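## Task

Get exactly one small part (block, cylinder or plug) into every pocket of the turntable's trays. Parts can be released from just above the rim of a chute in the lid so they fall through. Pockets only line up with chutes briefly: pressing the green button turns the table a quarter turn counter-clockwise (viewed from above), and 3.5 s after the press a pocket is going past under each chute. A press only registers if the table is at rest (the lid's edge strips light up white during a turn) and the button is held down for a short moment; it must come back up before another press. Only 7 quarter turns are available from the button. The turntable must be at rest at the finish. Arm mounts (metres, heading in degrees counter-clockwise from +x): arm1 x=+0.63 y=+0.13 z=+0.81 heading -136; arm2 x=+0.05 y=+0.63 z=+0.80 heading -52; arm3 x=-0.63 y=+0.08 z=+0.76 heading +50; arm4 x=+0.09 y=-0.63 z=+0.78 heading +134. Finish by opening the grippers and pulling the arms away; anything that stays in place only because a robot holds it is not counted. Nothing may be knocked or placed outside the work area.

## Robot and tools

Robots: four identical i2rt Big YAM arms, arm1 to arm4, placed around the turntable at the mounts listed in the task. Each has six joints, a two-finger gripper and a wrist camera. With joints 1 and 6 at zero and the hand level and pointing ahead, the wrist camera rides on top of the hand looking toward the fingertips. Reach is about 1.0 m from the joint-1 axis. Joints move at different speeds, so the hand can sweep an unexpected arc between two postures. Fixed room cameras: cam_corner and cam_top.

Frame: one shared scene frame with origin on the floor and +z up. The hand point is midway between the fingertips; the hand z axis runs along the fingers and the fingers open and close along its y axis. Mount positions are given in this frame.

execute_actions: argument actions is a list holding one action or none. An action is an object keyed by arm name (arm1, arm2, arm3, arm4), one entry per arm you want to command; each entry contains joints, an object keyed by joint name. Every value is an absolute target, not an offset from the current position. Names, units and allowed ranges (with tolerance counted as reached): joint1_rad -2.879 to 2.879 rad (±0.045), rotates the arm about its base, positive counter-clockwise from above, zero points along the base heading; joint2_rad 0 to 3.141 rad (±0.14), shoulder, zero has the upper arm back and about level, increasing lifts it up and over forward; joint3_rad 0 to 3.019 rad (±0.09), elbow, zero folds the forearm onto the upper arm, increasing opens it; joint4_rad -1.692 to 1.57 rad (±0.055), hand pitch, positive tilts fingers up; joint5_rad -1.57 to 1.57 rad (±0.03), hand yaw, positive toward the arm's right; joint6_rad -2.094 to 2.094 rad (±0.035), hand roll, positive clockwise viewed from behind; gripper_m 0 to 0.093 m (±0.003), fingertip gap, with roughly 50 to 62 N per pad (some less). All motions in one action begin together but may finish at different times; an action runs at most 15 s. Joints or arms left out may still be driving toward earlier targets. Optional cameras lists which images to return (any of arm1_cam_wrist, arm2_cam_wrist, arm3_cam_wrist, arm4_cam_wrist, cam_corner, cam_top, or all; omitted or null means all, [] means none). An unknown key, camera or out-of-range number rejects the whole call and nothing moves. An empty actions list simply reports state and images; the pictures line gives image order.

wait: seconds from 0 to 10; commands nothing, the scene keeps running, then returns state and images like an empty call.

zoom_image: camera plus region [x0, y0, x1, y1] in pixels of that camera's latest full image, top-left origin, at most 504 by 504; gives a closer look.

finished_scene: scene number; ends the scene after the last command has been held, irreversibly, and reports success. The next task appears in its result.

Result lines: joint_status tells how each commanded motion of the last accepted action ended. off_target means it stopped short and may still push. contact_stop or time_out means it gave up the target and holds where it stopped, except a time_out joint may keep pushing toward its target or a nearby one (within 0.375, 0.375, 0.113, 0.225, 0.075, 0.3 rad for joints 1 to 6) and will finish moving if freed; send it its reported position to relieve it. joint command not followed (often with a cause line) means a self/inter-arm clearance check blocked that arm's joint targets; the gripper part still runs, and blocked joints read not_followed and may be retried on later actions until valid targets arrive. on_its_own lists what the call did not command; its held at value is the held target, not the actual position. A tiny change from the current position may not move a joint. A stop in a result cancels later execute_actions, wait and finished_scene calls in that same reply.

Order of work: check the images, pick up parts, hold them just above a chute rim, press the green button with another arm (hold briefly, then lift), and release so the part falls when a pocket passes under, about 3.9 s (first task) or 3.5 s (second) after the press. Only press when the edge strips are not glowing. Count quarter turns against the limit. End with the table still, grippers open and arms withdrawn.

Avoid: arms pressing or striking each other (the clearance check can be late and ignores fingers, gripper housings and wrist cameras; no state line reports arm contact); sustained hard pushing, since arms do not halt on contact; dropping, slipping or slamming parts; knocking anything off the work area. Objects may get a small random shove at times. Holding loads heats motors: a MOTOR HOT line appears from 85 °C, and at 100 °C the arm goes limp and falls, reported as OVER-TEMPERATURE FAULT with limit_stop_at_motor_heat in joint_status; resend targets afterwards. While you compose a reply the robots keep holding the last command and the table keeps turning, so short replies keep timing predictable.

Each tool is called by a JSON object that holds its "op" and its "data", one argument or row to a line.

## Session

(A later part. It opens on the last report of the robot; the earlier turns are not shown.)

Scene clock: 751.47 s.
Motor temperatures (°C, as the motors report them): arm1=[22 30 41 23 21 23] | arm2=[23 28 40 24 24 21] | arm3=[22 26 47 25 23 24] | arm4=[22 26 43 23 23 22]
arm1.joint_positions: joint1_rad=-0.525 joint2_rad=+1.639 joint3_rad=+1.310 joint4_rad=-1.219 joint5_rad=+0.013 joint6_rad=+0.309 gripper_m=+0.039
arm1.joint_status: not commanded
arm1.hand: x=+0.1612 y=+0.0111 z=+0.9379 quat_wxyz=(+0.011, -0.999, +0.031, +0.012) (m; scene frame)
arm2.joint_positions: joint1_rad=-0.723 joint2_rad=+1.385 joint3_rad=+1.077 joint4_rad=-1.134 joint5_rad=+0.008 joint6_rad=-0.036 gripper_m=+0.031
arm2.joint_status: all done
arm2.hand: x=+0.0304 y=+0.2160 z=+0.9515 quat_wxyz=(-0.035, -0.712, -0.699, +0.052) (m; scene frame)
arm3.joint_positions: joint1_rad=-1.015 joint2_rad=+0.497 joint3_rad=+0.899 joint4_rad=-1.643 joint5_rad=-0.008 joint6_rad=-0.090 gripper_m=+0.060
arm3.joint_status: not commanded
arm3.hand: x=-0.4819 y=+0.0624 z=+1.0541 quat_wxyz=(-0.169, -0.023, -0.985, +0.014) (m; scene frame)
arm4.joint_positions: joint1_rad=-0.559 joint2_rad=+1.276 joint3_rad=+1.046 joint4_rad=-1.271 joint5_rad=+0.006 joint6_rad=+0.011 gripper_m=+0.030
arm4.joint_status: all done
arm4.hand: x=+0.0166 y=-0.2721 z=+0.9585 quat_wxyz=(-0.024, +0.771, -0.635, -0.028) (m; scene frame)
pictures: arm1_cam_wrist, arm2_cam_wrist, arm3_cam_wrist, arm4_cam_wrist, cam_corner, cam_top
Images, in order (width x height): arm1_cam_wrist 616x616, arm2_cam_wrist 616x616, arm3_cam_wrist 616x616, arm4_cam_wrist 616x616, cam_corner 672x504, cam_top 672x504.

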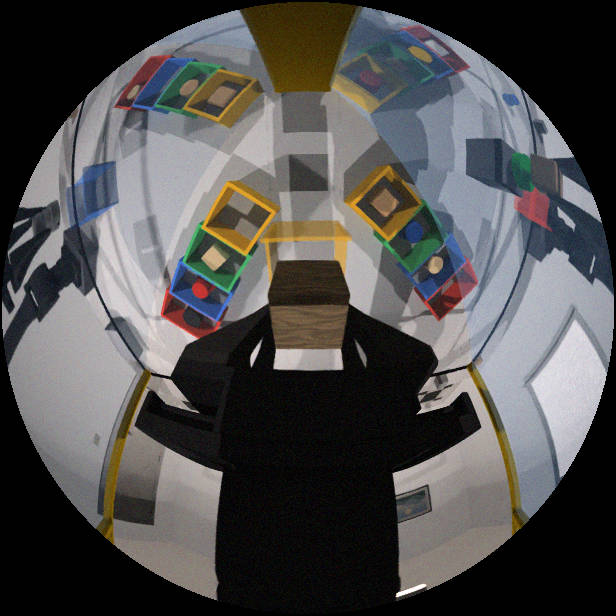

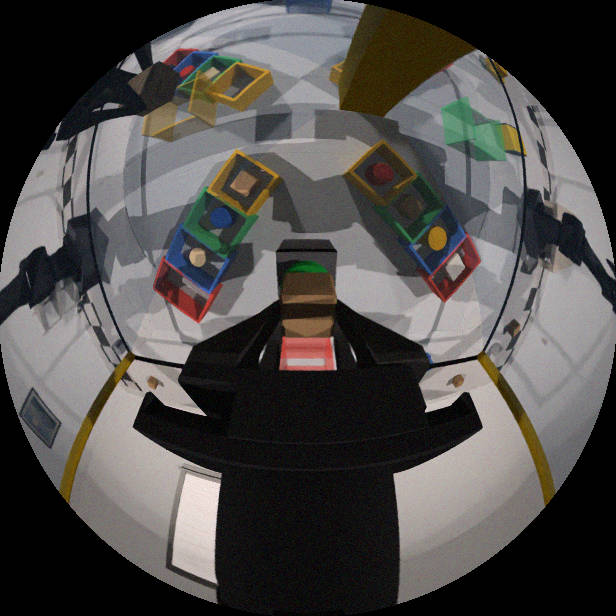

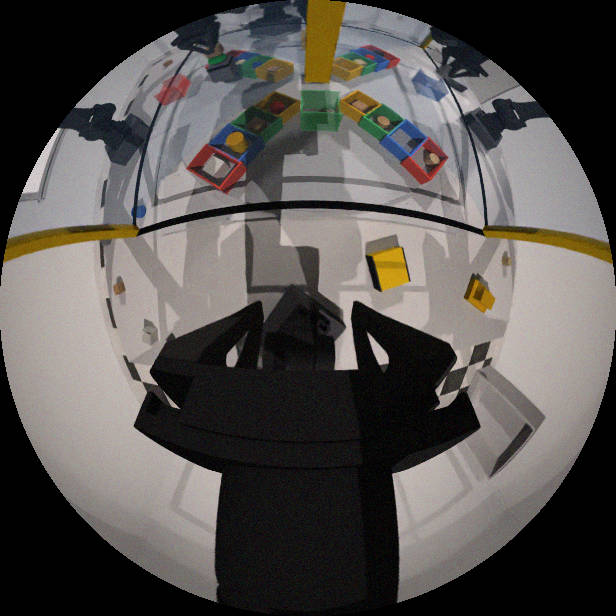

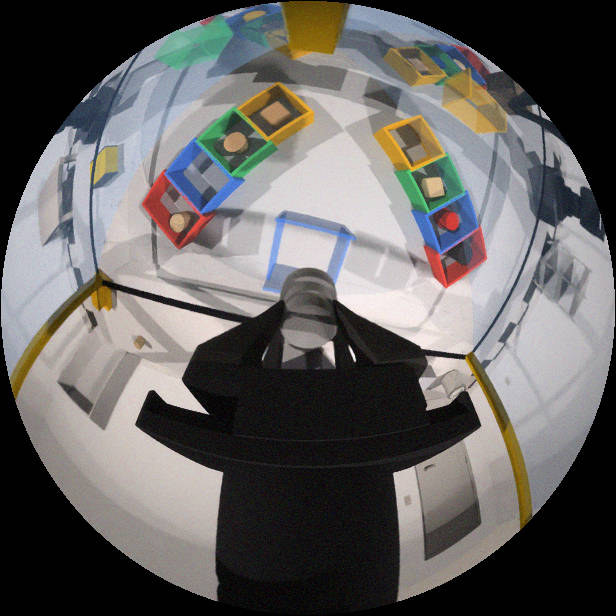

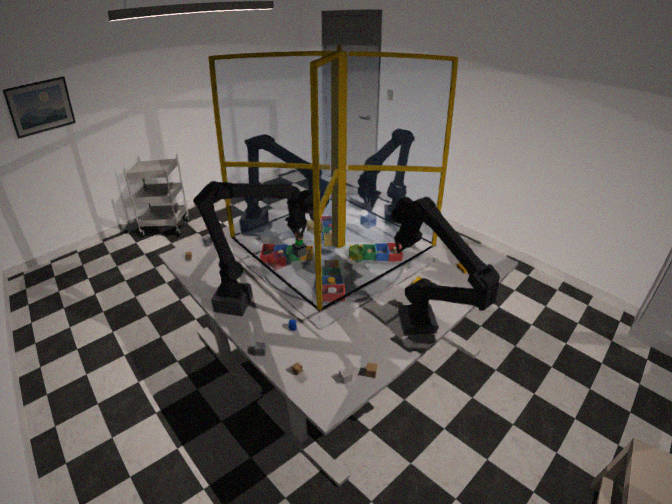

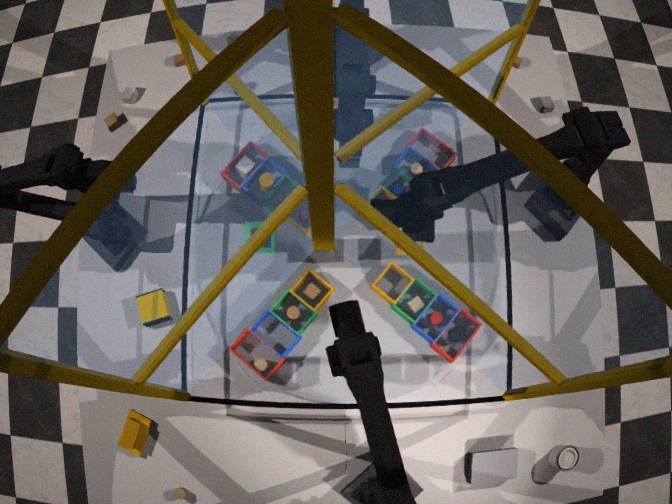

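{"op": "execute_actions", "data": {
  "actions": [
    {"arm4": {"joints": {"joint2_rad": 1.322, "joint3_rad": 1.062, "joint4_rad": -1.216}}}
  ],
  "cameras": ["arm4_cam_wrist", "arm1_cam_wrist", "arm2_cam_wrist"]
}}

Scene clock: 760.20 s.
Motor temperatures (°C, as the motors report them): arm1=[22 30 41 23 21 23] | arm2=[23 28 39 24 24 21] | arm3=[22 26 47 25 23 24] | arm4=[22 26 44 23 23 22]
arm1.joint_positions: joint1_rad=-0.525 joint2_rad=+1.639 joint3_rad=+1.310 joint4_rad=-1.219 joint5_rad=+0.013 joint6_rad=+0.309 gripper_m=+0.039
arm1.joint_status: not commanded
arm1.hand: x=+0.1612 y=+0.0111 z=+0.9379 quat_wxyz=(+0.011, -0.999, +0.031, +0.012) (m; scene frame)
arm2.joint_positions: joint1_rad=-0.723 joint2_rad=+1.385 joint3_rad=+1.077 joint4_rad=-1.134 joint5_rad=+0.008 joint6_rad=-0.036 gripper_m=+0.031
arm2.joint_status: not commanded
arm2.hand: x=+0.0304 y=+0.2160 z=+0.9515 quat_wxyz=(-0.035, -0.712, -0.699, +0.052) (m; scene frame)
arm3.joint_positions: joint1_rad=-1.015 joint2_rad=+0.497 joint3_rad=+0.899 joint4_rad=-1.643 joint5_rad=-0.008 joint6_rad=-0.090 gripper_m=+0.060
arm3.joint_status: not commanded
arm3.hand: x=-0.4819 y=+0.0624 z=+1.0541 quat_wxyz=(-0.169, -0.023, -0.985, +0.014) (m; scene frame)
arm4.joint_positions: joint1_rad=-0.559 joint2_rad=+1.320 joint3_rad=+1.046 joint4_rad=-1.227 joint5_rad=+0.006 joint6_rad=+0.011 gripper_m=+0.030
arm4.joint_status: all done
arm4.hand: x=+0.0140 y=-0.2597 z=+0.9441 quat_wxyz=(-0.024, +0.771, -0.635, -0.028) (m; scene frame)
pictures: arm1_cam_wrist, arm2_cam_wrist, arm4_cam_wrist
Images, in order (width x height): arm1_cam_wrist 616x616, arm2_cam_wrist 616x616, arm4_cam_wrist 616x616.

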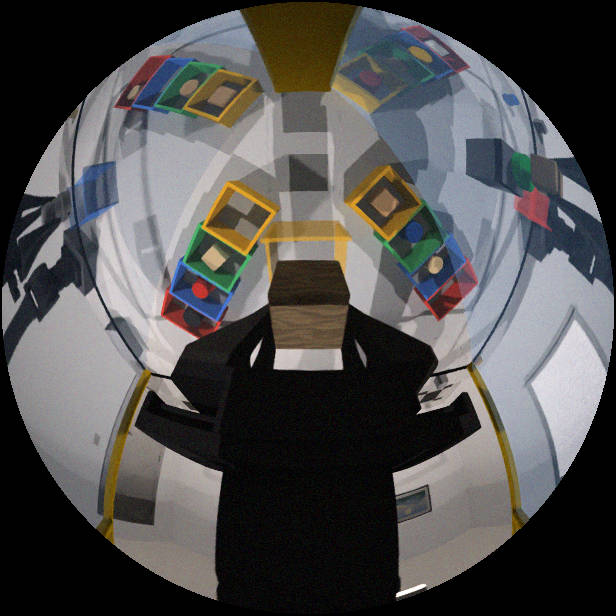

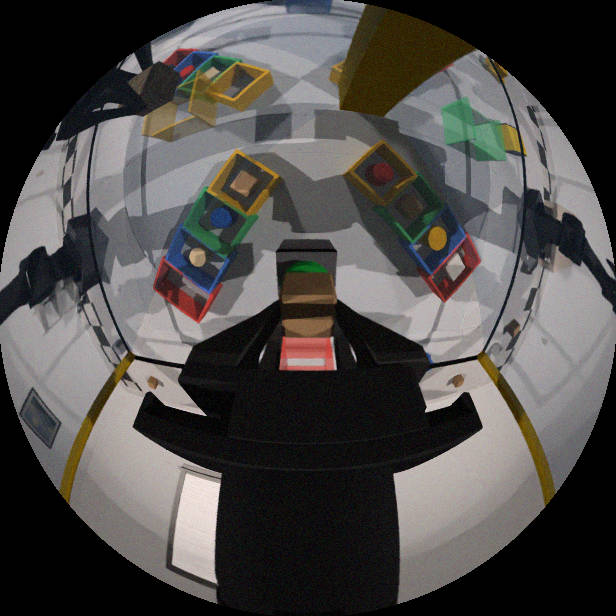

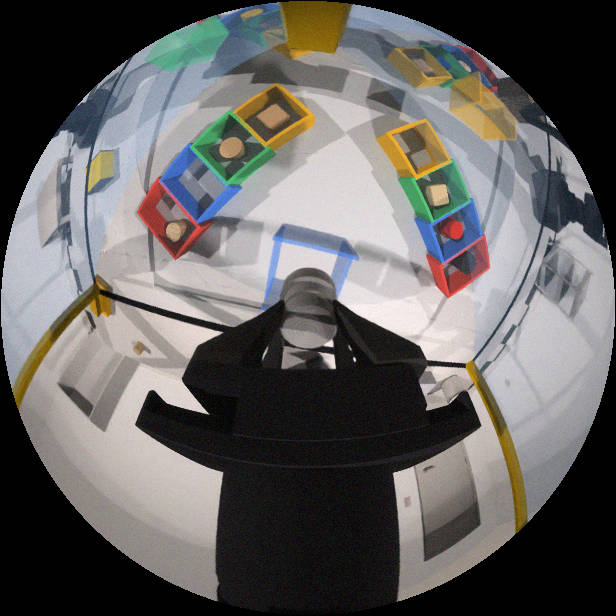

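{"op": "zoom_image", "data": {
  "camera": "arm4_cam_wrist",
  "region": [230, 200, 390, 380]
}}

{"op": "zoom_image", "data": {
  "camera": "arm2_cam_wrist",
  "region": [230, 220, 390, 380]
}}

{"op": "zoom_image", "data": {
  "camera": "arm1_cam_wrist",
  "region": [0, 140, 140, 300]
}}

Region (230, 200, 390, 380) of arm4_cam_wrist's 616x616 image, scaled by 2.800, with more detail than that image has.

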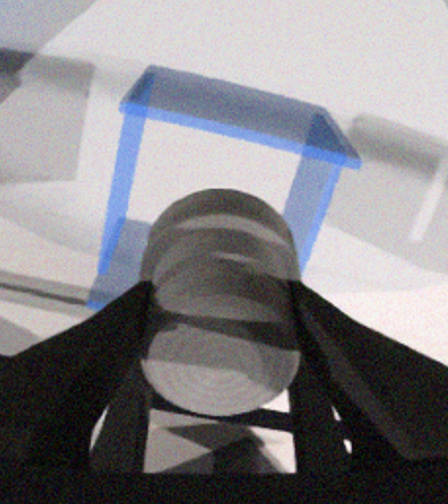

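Region (230, 220, 390, 380) of arm2_cam_wrist's 616x616 image, scaled by 3.150, with more detail than that image has.

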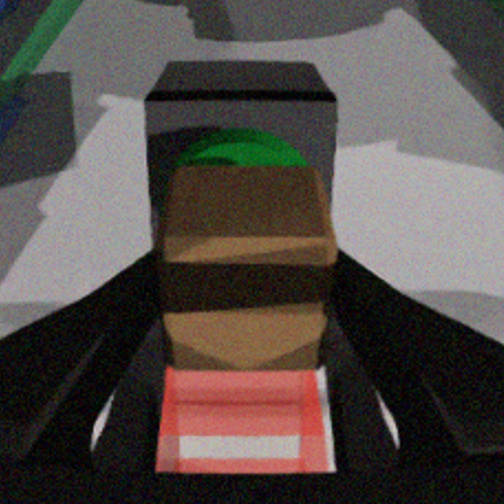

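Region (0, 140, 140, 300) of arm1_cam_wrist's 616x616 image, scaled by 3.150, with more detail than that image has; it fills the left 441 columns of this view, and the rest is white.

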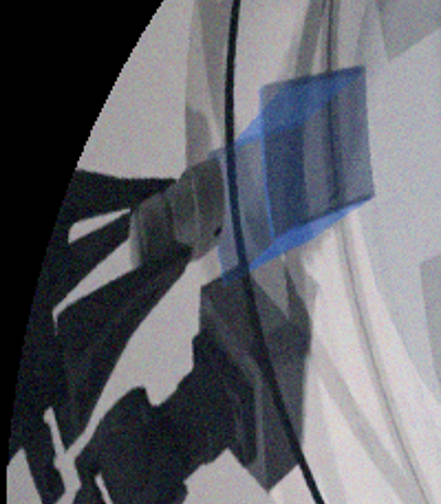

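{"op": "execute_actions", "data": {
  "actions": [
    {"arm2": {"joints": {"joint2_rad": 1.482, "joint3_rad": 1.082, "gripper_m": 0.019}}}
  ],
  "cameras": ["cam_top"]
}}

{"op": "execute_actions", "data": {
  "actions": [
    {"arm2": {"joints": {"joint2_rad": 1.121, "joint4_rad": -1.275}}}
  ],
  "cameras": ["cam_top"]
}}

{"op": "execute_actions", "data": {
  "actions": [
    {"arm2": {"joints": {"joint3_rad": 0.806, "gripper_m": 0.025}}}
  ],
  "cameras": ["arm2_cam_wrist"]
}}

{"op": "wait", "data": {
  "seconds": 0.6
}}

{"op": "execute_actions", "data": {
  "actions": [
    {"arm1": {"joints": {"gripper_m": 0.065}}, "arm2": {"joints": {"gripper_m": 0.060}}, "arm4": {"joints": {"gripper_m": 0.062}}}
  ],
  "cameras": ["arm1_cam_wrist", "arm2_cam_wrist", "arm4_cam_wrist", "cam_top"]
}}

Scene clock: 773.43 s.
Motor temperatures (°C, as the motors report them): arm1=[22 30 41 23 21 23] | arm2=[23 28 39 24 24 21] | arm3=[22 26 47 25 23 24] | arm4=[22 26 43 23 23 22]
arm1.joint_positions: joint1_rad=-0.525 joint2_rad=+1.639 joint3_rad=+1.310 joint4_rad=-1.219 joint5_rad=+0.013 joint6_rad=+0.309 gripper_m=+0.039
arm1.joint_status: not commanded
arm1.hand: x=+0.1612 y=+0.0111 z=+0.9379 quat_wxyz=(+0.011, -0.999, +0.031, +0.012) (m; scene frame)
arm2.joint_positions: joint1_rad=-0.723 joint2_rad=+1.436 joint3_rad=+1.086 joint4_rad=-1.133 joint5_rad=+0.008 joint6_rad=-0.036 gripper_m=+0.031
arm2.joint_status: gripper_m off_target (ended at +0.031, target +0.019); the others done
arm2.hand: x=+0.0300 y=+0.2116 z=+0.9349 quat_wxyz=(-0.022, -0.713, -0.700, +0.037) (m; scene frame)
arm3.joint_positions: joint1_rad=-1.015 joint2_rad=+0.497 joint3_rad=+0.899 joint4_rad=-1.643 joint5_rad=-0.008 joint6_rad=-0.090 gripper_m=+0.060
arm3.joint_status: not commanded
arm3.hand: x=-0.4819 y=+0.0624 z=+1.0541 quat_wxyz=(-0.169, -0.023, -0.985, +0.014) (m; scene frame)
arm4.joint_positions: joint1_rad=-0.559 joint2_rad=+1.320 joint3_rad=+1.046 joint4_rad=-1.227 joint5_rad=+0.006 joint6_rad=+0.011 gripper_m=+0.030
arm4.joint_status: not commanded
arm4.hand: x=+0.0140 y=-0.2597 z=+0.9441 quat_wxyz=(-0.024, +0.771, -0.635, -0.028) (m; scene frame)
pictures: cam_top
Images, in order (width x height): cam_top 672x504.

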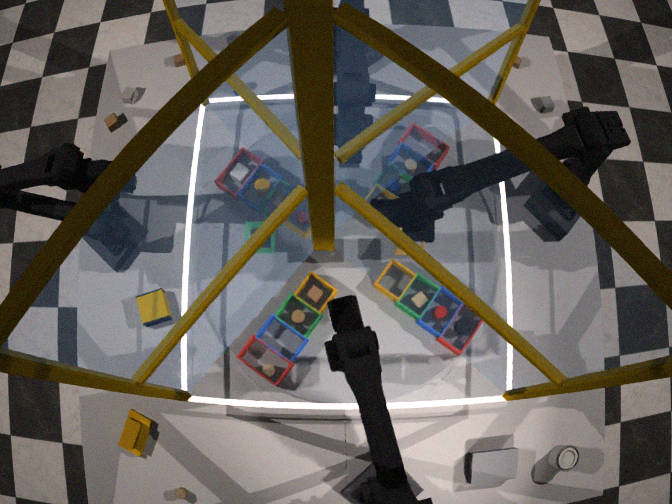

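Scene clock: 774.60 s.
Motor temperatures (°C, as the motors report them): arm1=[22 30 41 23 21 23] | arm2=[23 28 39 24 24 21] | arm3=[22 26 47 25 23 24] | arm4=[22 26 43 23 23 22]
arm1.joint_positions: joint1_rad=-0.525 joint2_rad=+1.639 joint3_rad=+1.310 joint4_rad=-1.219 joint5_rad=+0.013 joint6_rad=+0.309 gripper_m=+0.039
arm1.joint_status: not commanded
arm1.hand: x=+0.1612 y=+0.0111 z=+0.9379 quat_wxyz=(+0.011, -0.999, +0.031, +0.012) (m; scene frame)
arm2.joint_positions: joint1_rad=-0.723 joint2_rad=+1.109 joint3_rad=+1.071 joint4_rad=-1.264 joint5_rad=+0.008 joint6_rad=-0.036 gripper_m=+0.031
arm2.joint_status: all done
arm2.hand: x=+0.0341 y=+0.2687 z=+1.0445 quat_wxyz=(-0.083, -0.707, -0.694, +0.103) (m; scene frame)
arm3.joint_positions: joint1_rad=-1.015 joint2_rad=+0.497 joint3_rad=+0.899 joint4_rad=-1.643 joint5_rad=-0.008 joint6_rad=-0.090 gripper_m=+0.060
arm3.joint_status: not commanded
arm3.hand: x=-0.4819 y=+0.0624 z=+1.0541 quat_wxyz=(-0.169, -0.023, -0.985, +0.014) (m; scene frame)
arm4.joint_positions: joint1_rad=-0.559 joint2_rad=+1.320 joint3_rad=+1.046 joint4_rad=-1.227 joint5_rad=+0.006 joint6_rad=+0.011 gripper_m=+0.030
arm4.joint_status: not commanded
arm4.hand: x=+0.0140 y=-0.2597 z=+0.9441 quat_wxyz=(-0.024, +0.771, -0.635, -0.028) (m; scene frame)
pictures: cam_top
Images, in order (width x height): cam_top 672x504.

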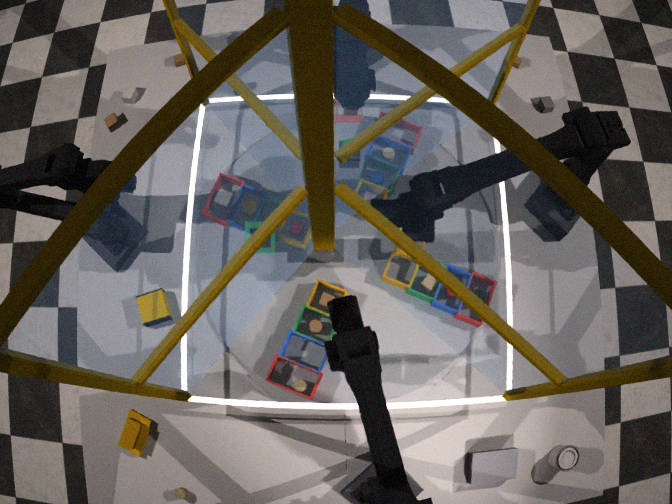

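Scene clock: 775.57 s.
Motor temperatures (°C, as the motors report them): arm1=[22 30 41 23 21 23] | arm2=[23 28 39 24 24 21] | arm3=[22 26 47 25 23 24] | arm4=[22 26 43 23 23 22]
arm1.joint_positions: joint1_rad=-0.525 joint2_rad=+1.639 joint3_rad=+1.310 joint4_rad=-1.219 joint5_rad=+0.013 joint6_rad=+0.309 gripper_m=+0.039
arm1.joint_status: not commanded
arm1.hand: x=+0.1612 y=+0.0111 z=+0.9379 quat_wxyz=(+0.011, -0.999, +0.031, +0.012) (m; scene frame)
arm2.joint_positions: joint1_rad=-0.723 joint2_rad=+1.114 joint3_rad=+0.796 joint4_rad=-1.266 joint5_rad=+0.008 joint6_rad=-0.036 gripper_m=+0.031
arm2.joint_status: gripper_m off_target (ended at +0.031, target +0.025); the others done
arm2.hand: x=+0.0378 y=+0.3548 z=+0.9316 quat_wxyz=(+0.012, -0.714, -0.701, -0.001) (m; scene frame)
arm3.joint_positions: joint1_rad=-1.015 joint2_rad=+0.497 joint3_rad=+0.899 joint4_rad=-1.643 joint5_rad=-0.008 joint6_rad=-0.090 gripper_m=+0.060
arm3.joint_status: not commanded
arm3.hand: x=-0.4819 y=+0.0624 z=+1.0541 quat_wxyz=(-0.169, -0.023, -0.985, +0.014) (m; scene frame)
arm4.joint_positions: joint1_rad=-0.559 joint2_rad=+1.320 joint3_rad=+1.046 joint4_rad=-1.227 joint5_rad=+0.006 joint6_rad=+0.011 gripper_m=+0.030
arm4.joint_status: not commanded
arm4.hand: x=+0.0140 y=-0.2597 z=+0.9441 quat_wxyz=(-0.024, +0.771, -0.635, -0.028) (m; scene frame)
pictures: arm2_cam_wrist
Images, in order (width x height): arm2_cam_wrist 616x616.

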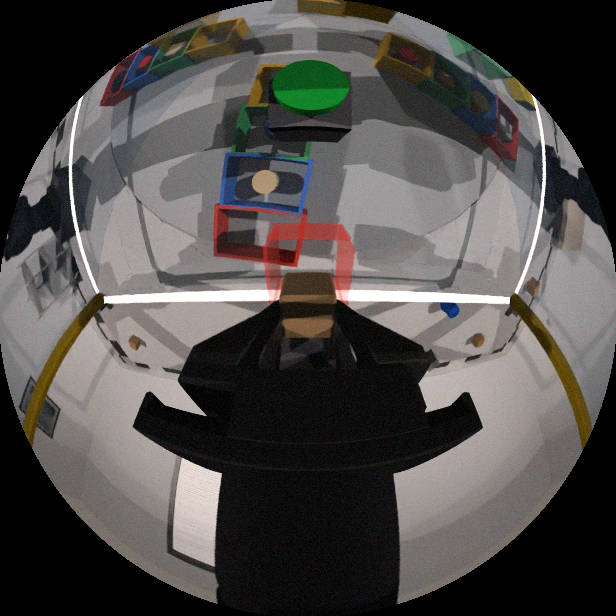

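Scene clock: 776.17 s.
Motor temperatures (°C, as the motors report them): arm1=[22 30 41 23 21 23] | arm2=[23 28 39 24 24 21] | arm3=[22 26 47 25 23 24] | arm4=[22 26 43 23 23 22]
arm1.joint_positions: joint1_rad=-0.525 joint2_rad=+1.639 joint3_rad=+1.310 joint4_rad=-1.219 joint5_rad=+0.013 joint6_rad=+0.309 gripper_m=+0.039
arm1.joint_status: not commanded
arm1.hand: x=+0.1612 y=+0.0111 z=+0.9379 quat_wxyz=(+0.011, -0.999, +0.031, +0.012) (m; scene frame)
arm2.joint_positions: joint1_rad=-0.723 joint2_rad=+1.114 joint3_rad=+0.796 joint4_rad=-1.266 joint5_rad=+0.008 joint6_rad=-0.036 gripper_m=+0.031
arm2.joint_status: gripper_m off_target (ended at +0.031, target +0.025); the others done
arm2.hand: x=+0.0378 y=+0.3548 z=+0.9316 quat_wxyz=(+0.012, -0.714, -0.701, -0.001) (m; scene frame)
arm3.joint_positions: joint1_rad=-1.015 joint2_rad=+0.497 joint3_rad=+0.899 joint4_rad=-1.643 joint5_rad=-0.008 joint6_rad=-0.090 gripper_m=+0.060
arm3.joint_status: not commanded
arm3.hand: x=-0.4819 y=+0.0624 z=+1.0541 quat_wxyz=(-0.169, -0.023, -0.985, +0.014) (m; scene frame)
arm4.joint_positions: joint1_rad=-0.559 joint2_rad=+1.320 joint3_rad=+1.046 joint4_rad=-1.227 joint5_rad=+0.006 joint6_rad=+0.011 gripper_m=+0.030
arm4.joint_status: not commanded
arm4.hand: x=+0.0140 y=-0.2597 z=+0.9441 quat_wxyz=(-0.024, +0.771, -0.635, -0.028) (m; scene frame)
wait: 0.60 s; at rest by 0.27 s
pictures: arm1_cam_wrist, arm2_cam_wrist, arm3_cam_wrist, arm4_cam_wrist, cam_corner, cam_top
Images, in order (width x height): arm1_cam_wrist 616x616, arm2_cam_wrist 616x616, arm3_cam_wrist 616x616, arm4_cam_wrist 616x616, cam_corner 672x504, cam_top 672x504.

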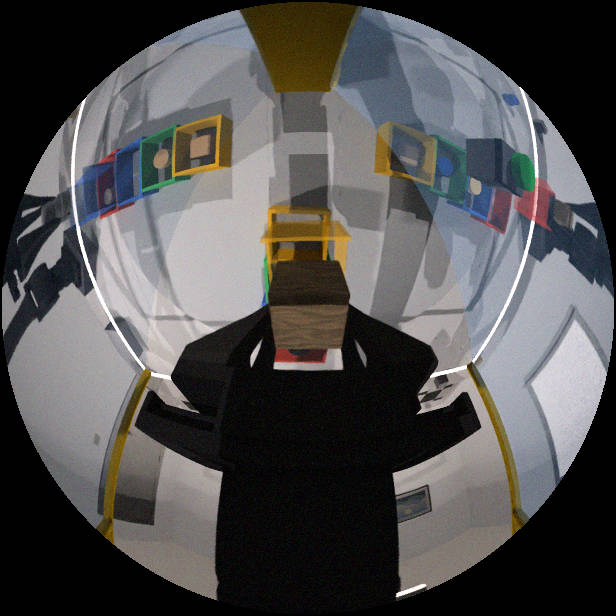

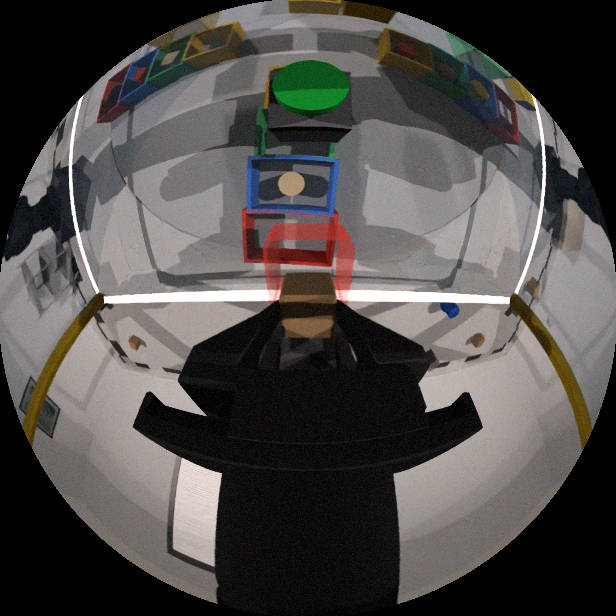

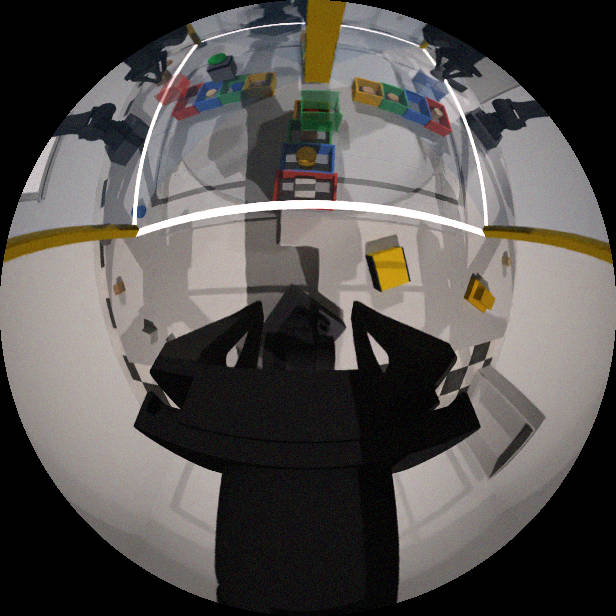

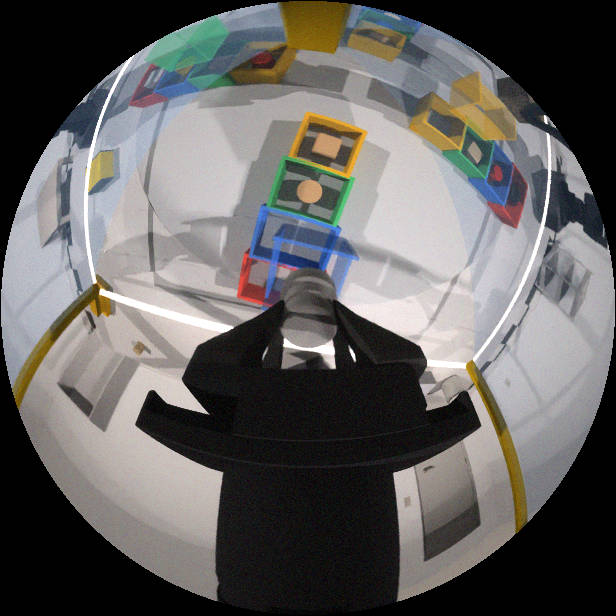

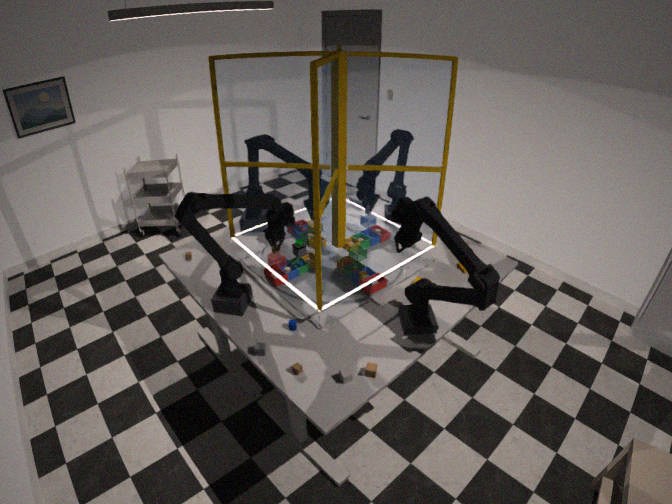

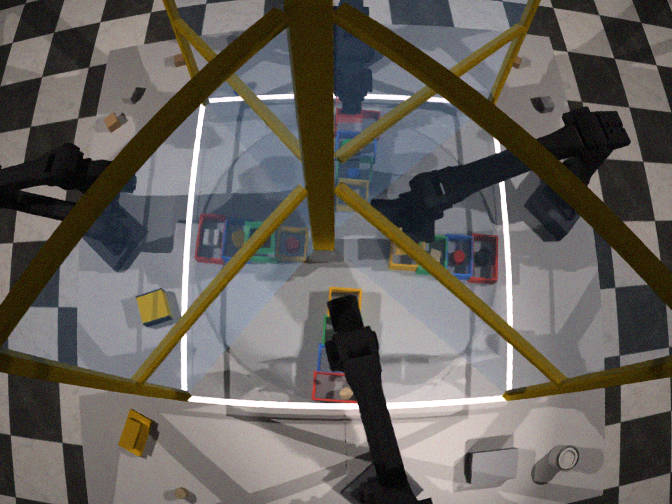

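Scene clock: 776.73 s.
Motor temperatures (°C, as the motors report them): arm1=[22 30 41 23 21 23] | arm2=[23 28 39 24 24 21] | arm3=[22 26 47 25 23 24] | arm4=[22 26 43 23 23 22]
arm1.joint_positions: joint1_rad=-0.525 joint2_rad=+1.639 joint3_rad=+1.310 joint4_rad=-1.219 joint5_rad=+0.013 joint6_rad=+0.309 gripper_m=+0.065
arm1.joint_status: all done
arm1.hand: x=+0.1612 y=+0.0111 z=+0.9379 quat_wxyz=(+0.011, -0.999, +0.031, +0.012) (m; scene frame)
arm2.joint_positions: joint1_rad=-0.723 joint2_rad=+1.114 joint3_rad=+0.796 joint4_rad=-1.266 joint5_rad=+0.008 joint6_rad=-0.036 gripper_m=+0.060
arm2.joint_status: all done
arm2.hand: x=+0.0378 y=+0.3548 z=+0.9316 quat_wxyz=(+0.012, -0.714, -0.701, -0.001) (m; scene frame)
arm3.joint_positions: joint1_rad=-1.015 joint2_rad=+0.497 joint3_rad=+0.899 joint4_rad=-1.643 joint5_rad=-0.008 joint6_rad=-0.090 gripper_m=+0.060
arm3.joint_status: not commanded
arm3.hand: x=-0.4819 y=+0.0624 z=+1.0541 quat_wxyz=(-0.169, -0.023, -0.985, +0.014) (m; scene frame)
arm4.joint_positions: joint1_rad=-0.559 joint2_rad=+1.320 joint3_rad=+1.046 joint4_rad=-1.227 joint5_rad=+0.006 joint6_rad=+0.011 gripper_m=+0.062
arm4.joint_status: all done
arm4.hand: x=+0.0140 y=-0.2597 z=+0.9441 quat_wxyz=(-0.024, +0.771, -0.635, -0.028) (m; scene frame)
pictures: arm1_cam_wrist, arm2_cam_wrist, arm4_cam_wrist, cam_top
Images, in order (width x height): arm1_cam_wrist 616x616, arm2_cam_wrist 616x616, arm4_cam_wrist 616x616, cam_top 672x504.

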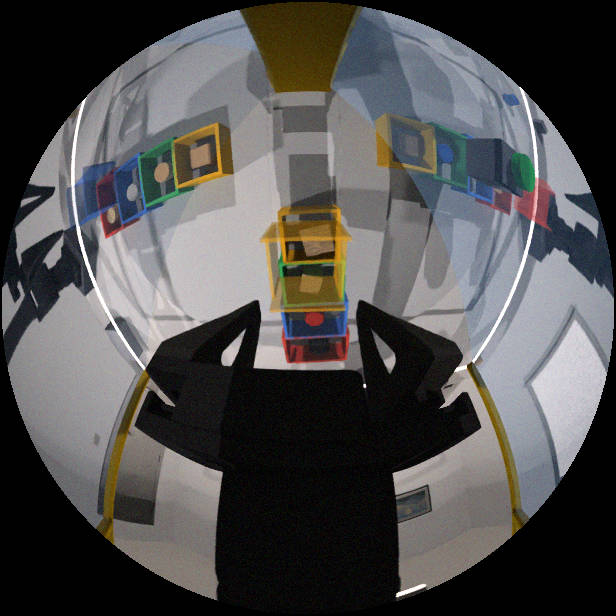

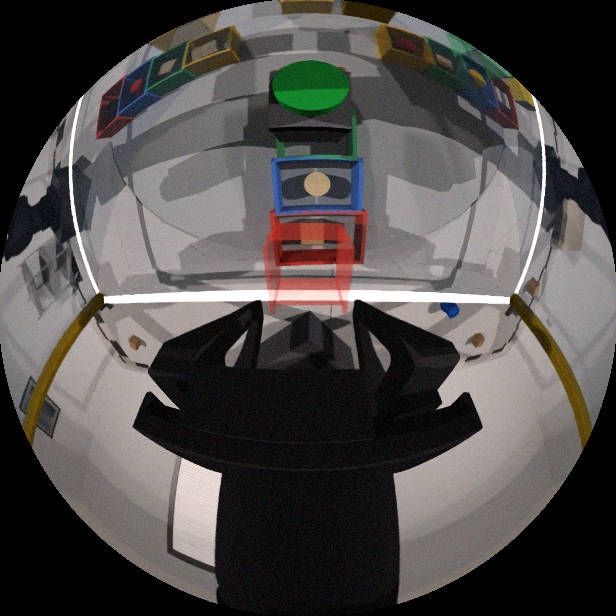

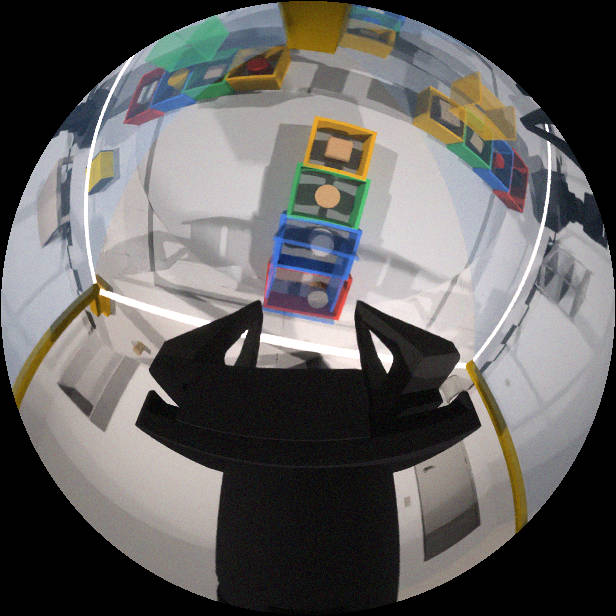

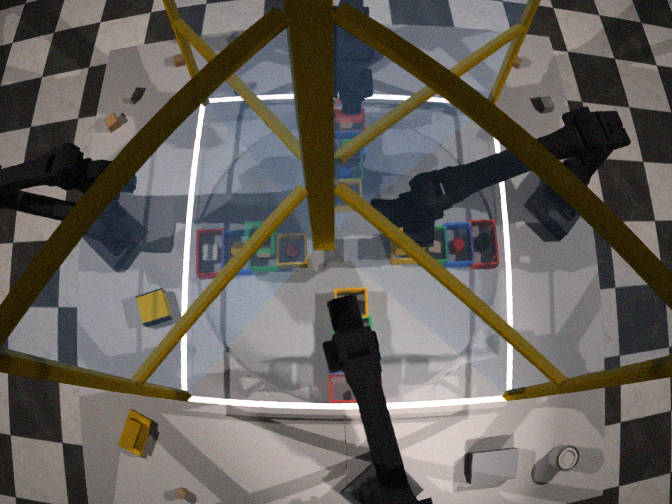

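{"op": "execute_actions", "data": {
  "actions": [
    {"arm1": {"joints": {"joint2_rad": 1.05, "joint4_rad": -1.6}}, "arm2": {"joints": {"joint2_rad": 0.62, "joint4_rad": -1.55}}, "arm4": {"joints": {"joint2_rad": 0.8, "joint4_rad": -1.58}}}
  ]
}}

Scene clock: 785.63 s.
Motor temperatures (°C, as the motors report them): arm1=[22 30 41 23 21 23] | arm2=[23 28 39 24 24 21] | arm3=[22 26 47 25 23 24] | arm4=[22 26 43 23 23 22]
arm1.joint_positions: joint1_rad=-0.525 joint2_rad=+1.047 joint3_rad=+1.310 joint4_rad=-1.594 joint5_rad=+0.013 joint6_rad=+0.309 gripper_m=+0.065
arm1.joint_status: all done
arm1.hand: x=+0.3199 y=+0.0476 z=+1.1574 quat_wxyz=(-0.019, -0.993, +0.031, +0.116) (m; scene frame)
arm2.joint_positions: joint1_rad=-0.723 joint2_rad=+0.622 joint3_rad=+0.796 joint4_rad=-1.539 joint5_rad=+0.008 joint6_rad=-0.036 gripper_m=+0.060
arm2.joint_status: all done
arm2.hand: x=+0.0438 y=+0.4494 z=+1.0287 quat_wxyz=(-0.062, -0.710, -0.697, +0.080) (m; scene frame)
arm3.joint_positions: joint1_rad=-1.015 joint2_rad=+0.497 joint3_rad=+0.899 joint4_rad=-1.643 joint5_rad=-0.008 joint6_rad=-0.090 gripper_m=+0.060
arm3.joint_status: not commanded
arm3.hand: x=-0.4819 y=+0.0624 z=+1.0541 quat_wxyz=(-0.169, -0.023, -0.985, +0.014) (m; scene frame)
arm4.joint_positions: joint1_rad=-0.559 joint2_rad=+0.789 joint3_rad=+1.046 joint4_rad=-1.574 joint5_rad=+0.006 joint6_rad=+0.011 gripper_m=+0.062
arm4.joint_status: all done
arm4.hand: x=+0.0437 y=-0.4014 z=+1.0839 quat_wxyz=(-0.082, +0.765, -0.631, -0.099) (m; scene frame)
pictures: arm1_cam_wrist, arm2_cam_wrist, arm3_cam_wrist, arm4_cam_wrist, cam_corner, cam_top
Images, in order (width x height): arm1_cam_wrist 616x616, arm2_cam_wrist 616x616, arm3_cam_wrist 616x616, arm4_cam_wrist 616x616, cam_corner 672x504, cam_top 672x504.

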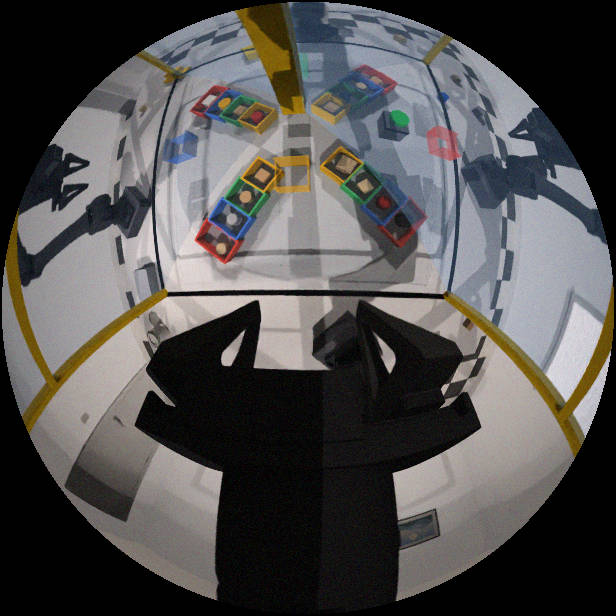

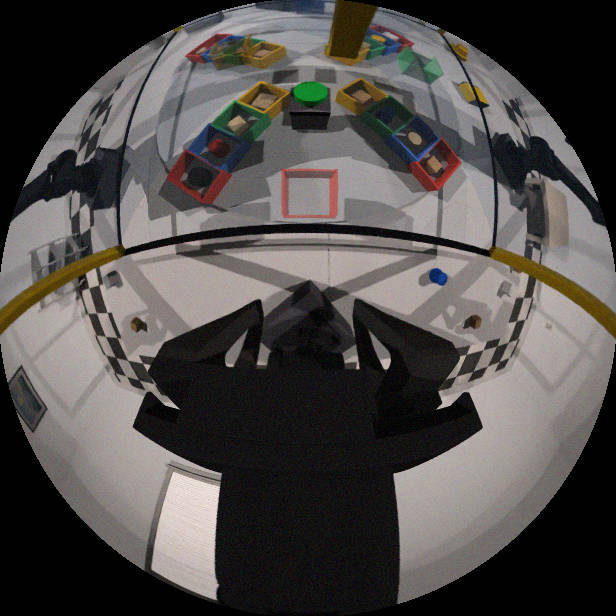

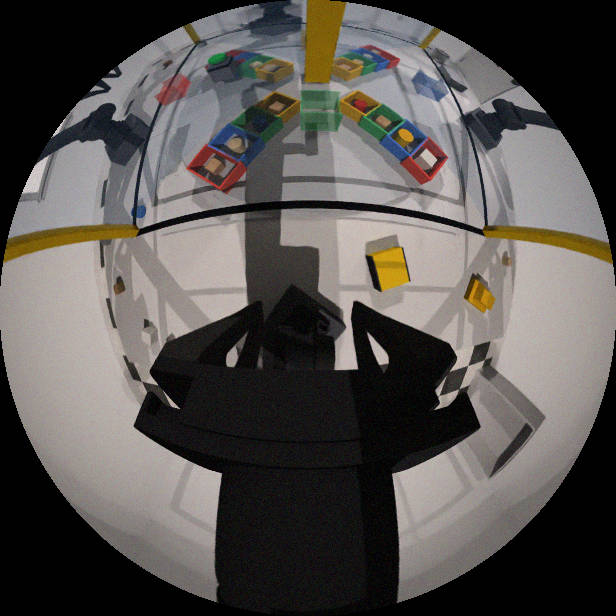

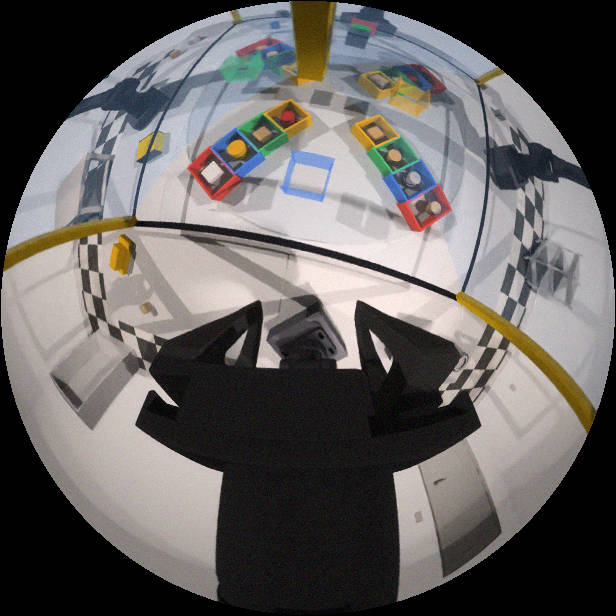

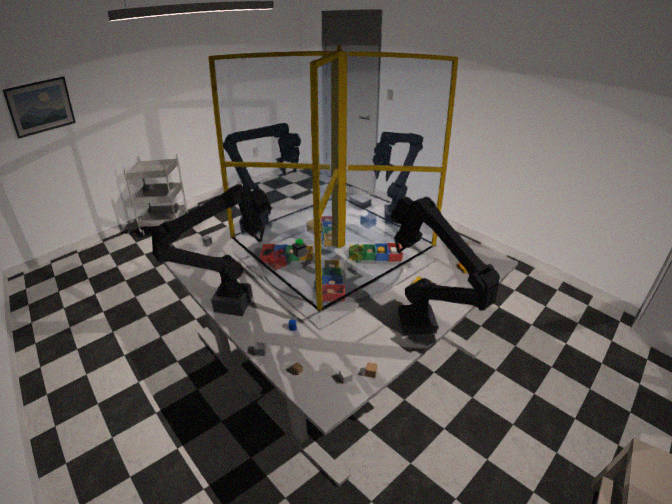

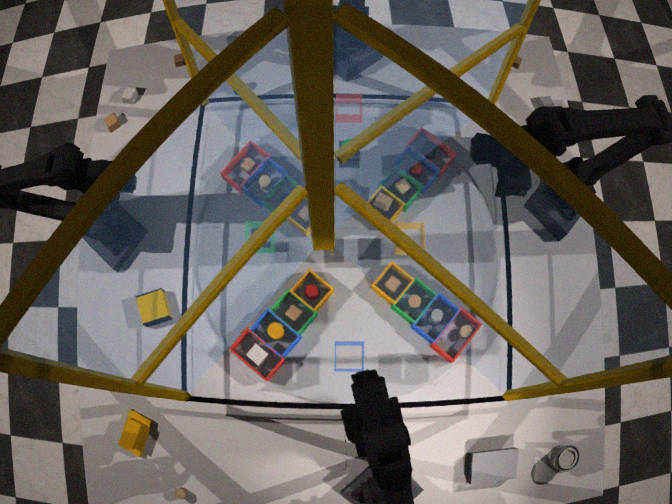

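The strips are dark, so the turntable has stopped. Next I'm zooming in to check all 16 pockets.

{"op": "zoom_image", "data": {
  "camera": "arm1_cam_wrist",
  "region": [180, 130, 440, 280]
}}

{"op": "zoom_image", "data": {
  "camera": "arm2_cam_wrist",
  "region": [150, 60, 480, 230]
}}

{"op": "zoom_image", "data": {
  "camera": "arm4_cam_wrist",
  "region": [170, 85, 470, 245]
}}

{"op": "zoom_image", "data": {
  "camera": "arm2_cam_wrist",
  "region": [325, 65, 475, 200]
}}

Region (180, 130, 440, 280) of arm1_cam_wrist's 616x616 image, scaled by 1.938, with more detail than that image has; it fills the top 291 rows of this view, and the rest is white.

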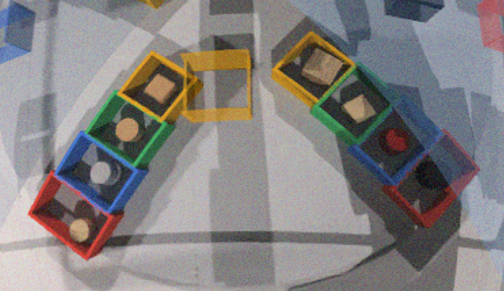

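Region (150, 60, 480, 230) of arm2_cam_wrist's 616x616 image, scaled by 1.527, with more detail than that image has; it fills the top 260 rows of this view, and the rest is white.

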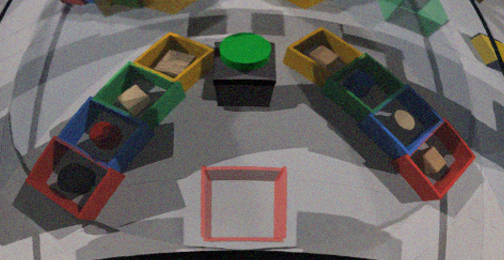

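Region (170, 85, 470, 245) of arm4_cam_wrist's 616x616 image, scaled by 1.680, with more detail than that image has; it fills the top 269 rows of this view, and the rest is white.

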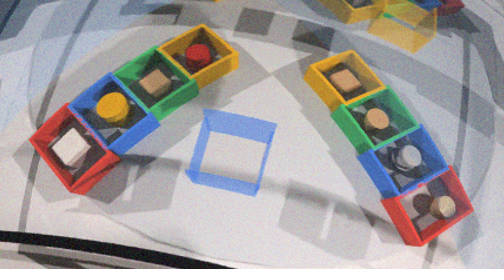

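Region (325, 65, 475, 200) of arm2_cam_wrist's 616x616 image, scaled by 3.360, with more detail than that image has; it fills the top 454 rows of this view, and the rest is white.

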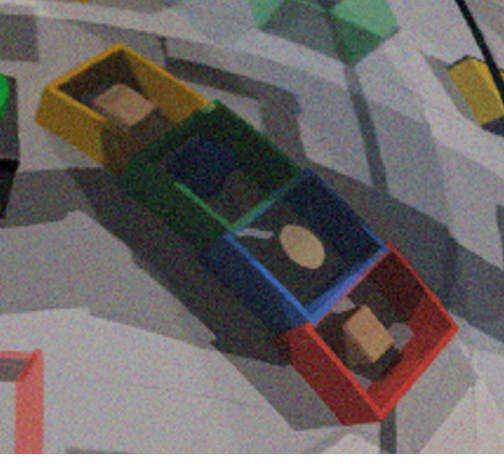

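All 16 pockets hold one part each, the turntable is still, and the arms are clear.

{"op": "finished_scene", "data": {
  "scene": 2
}}

The scene is finished: the task was done.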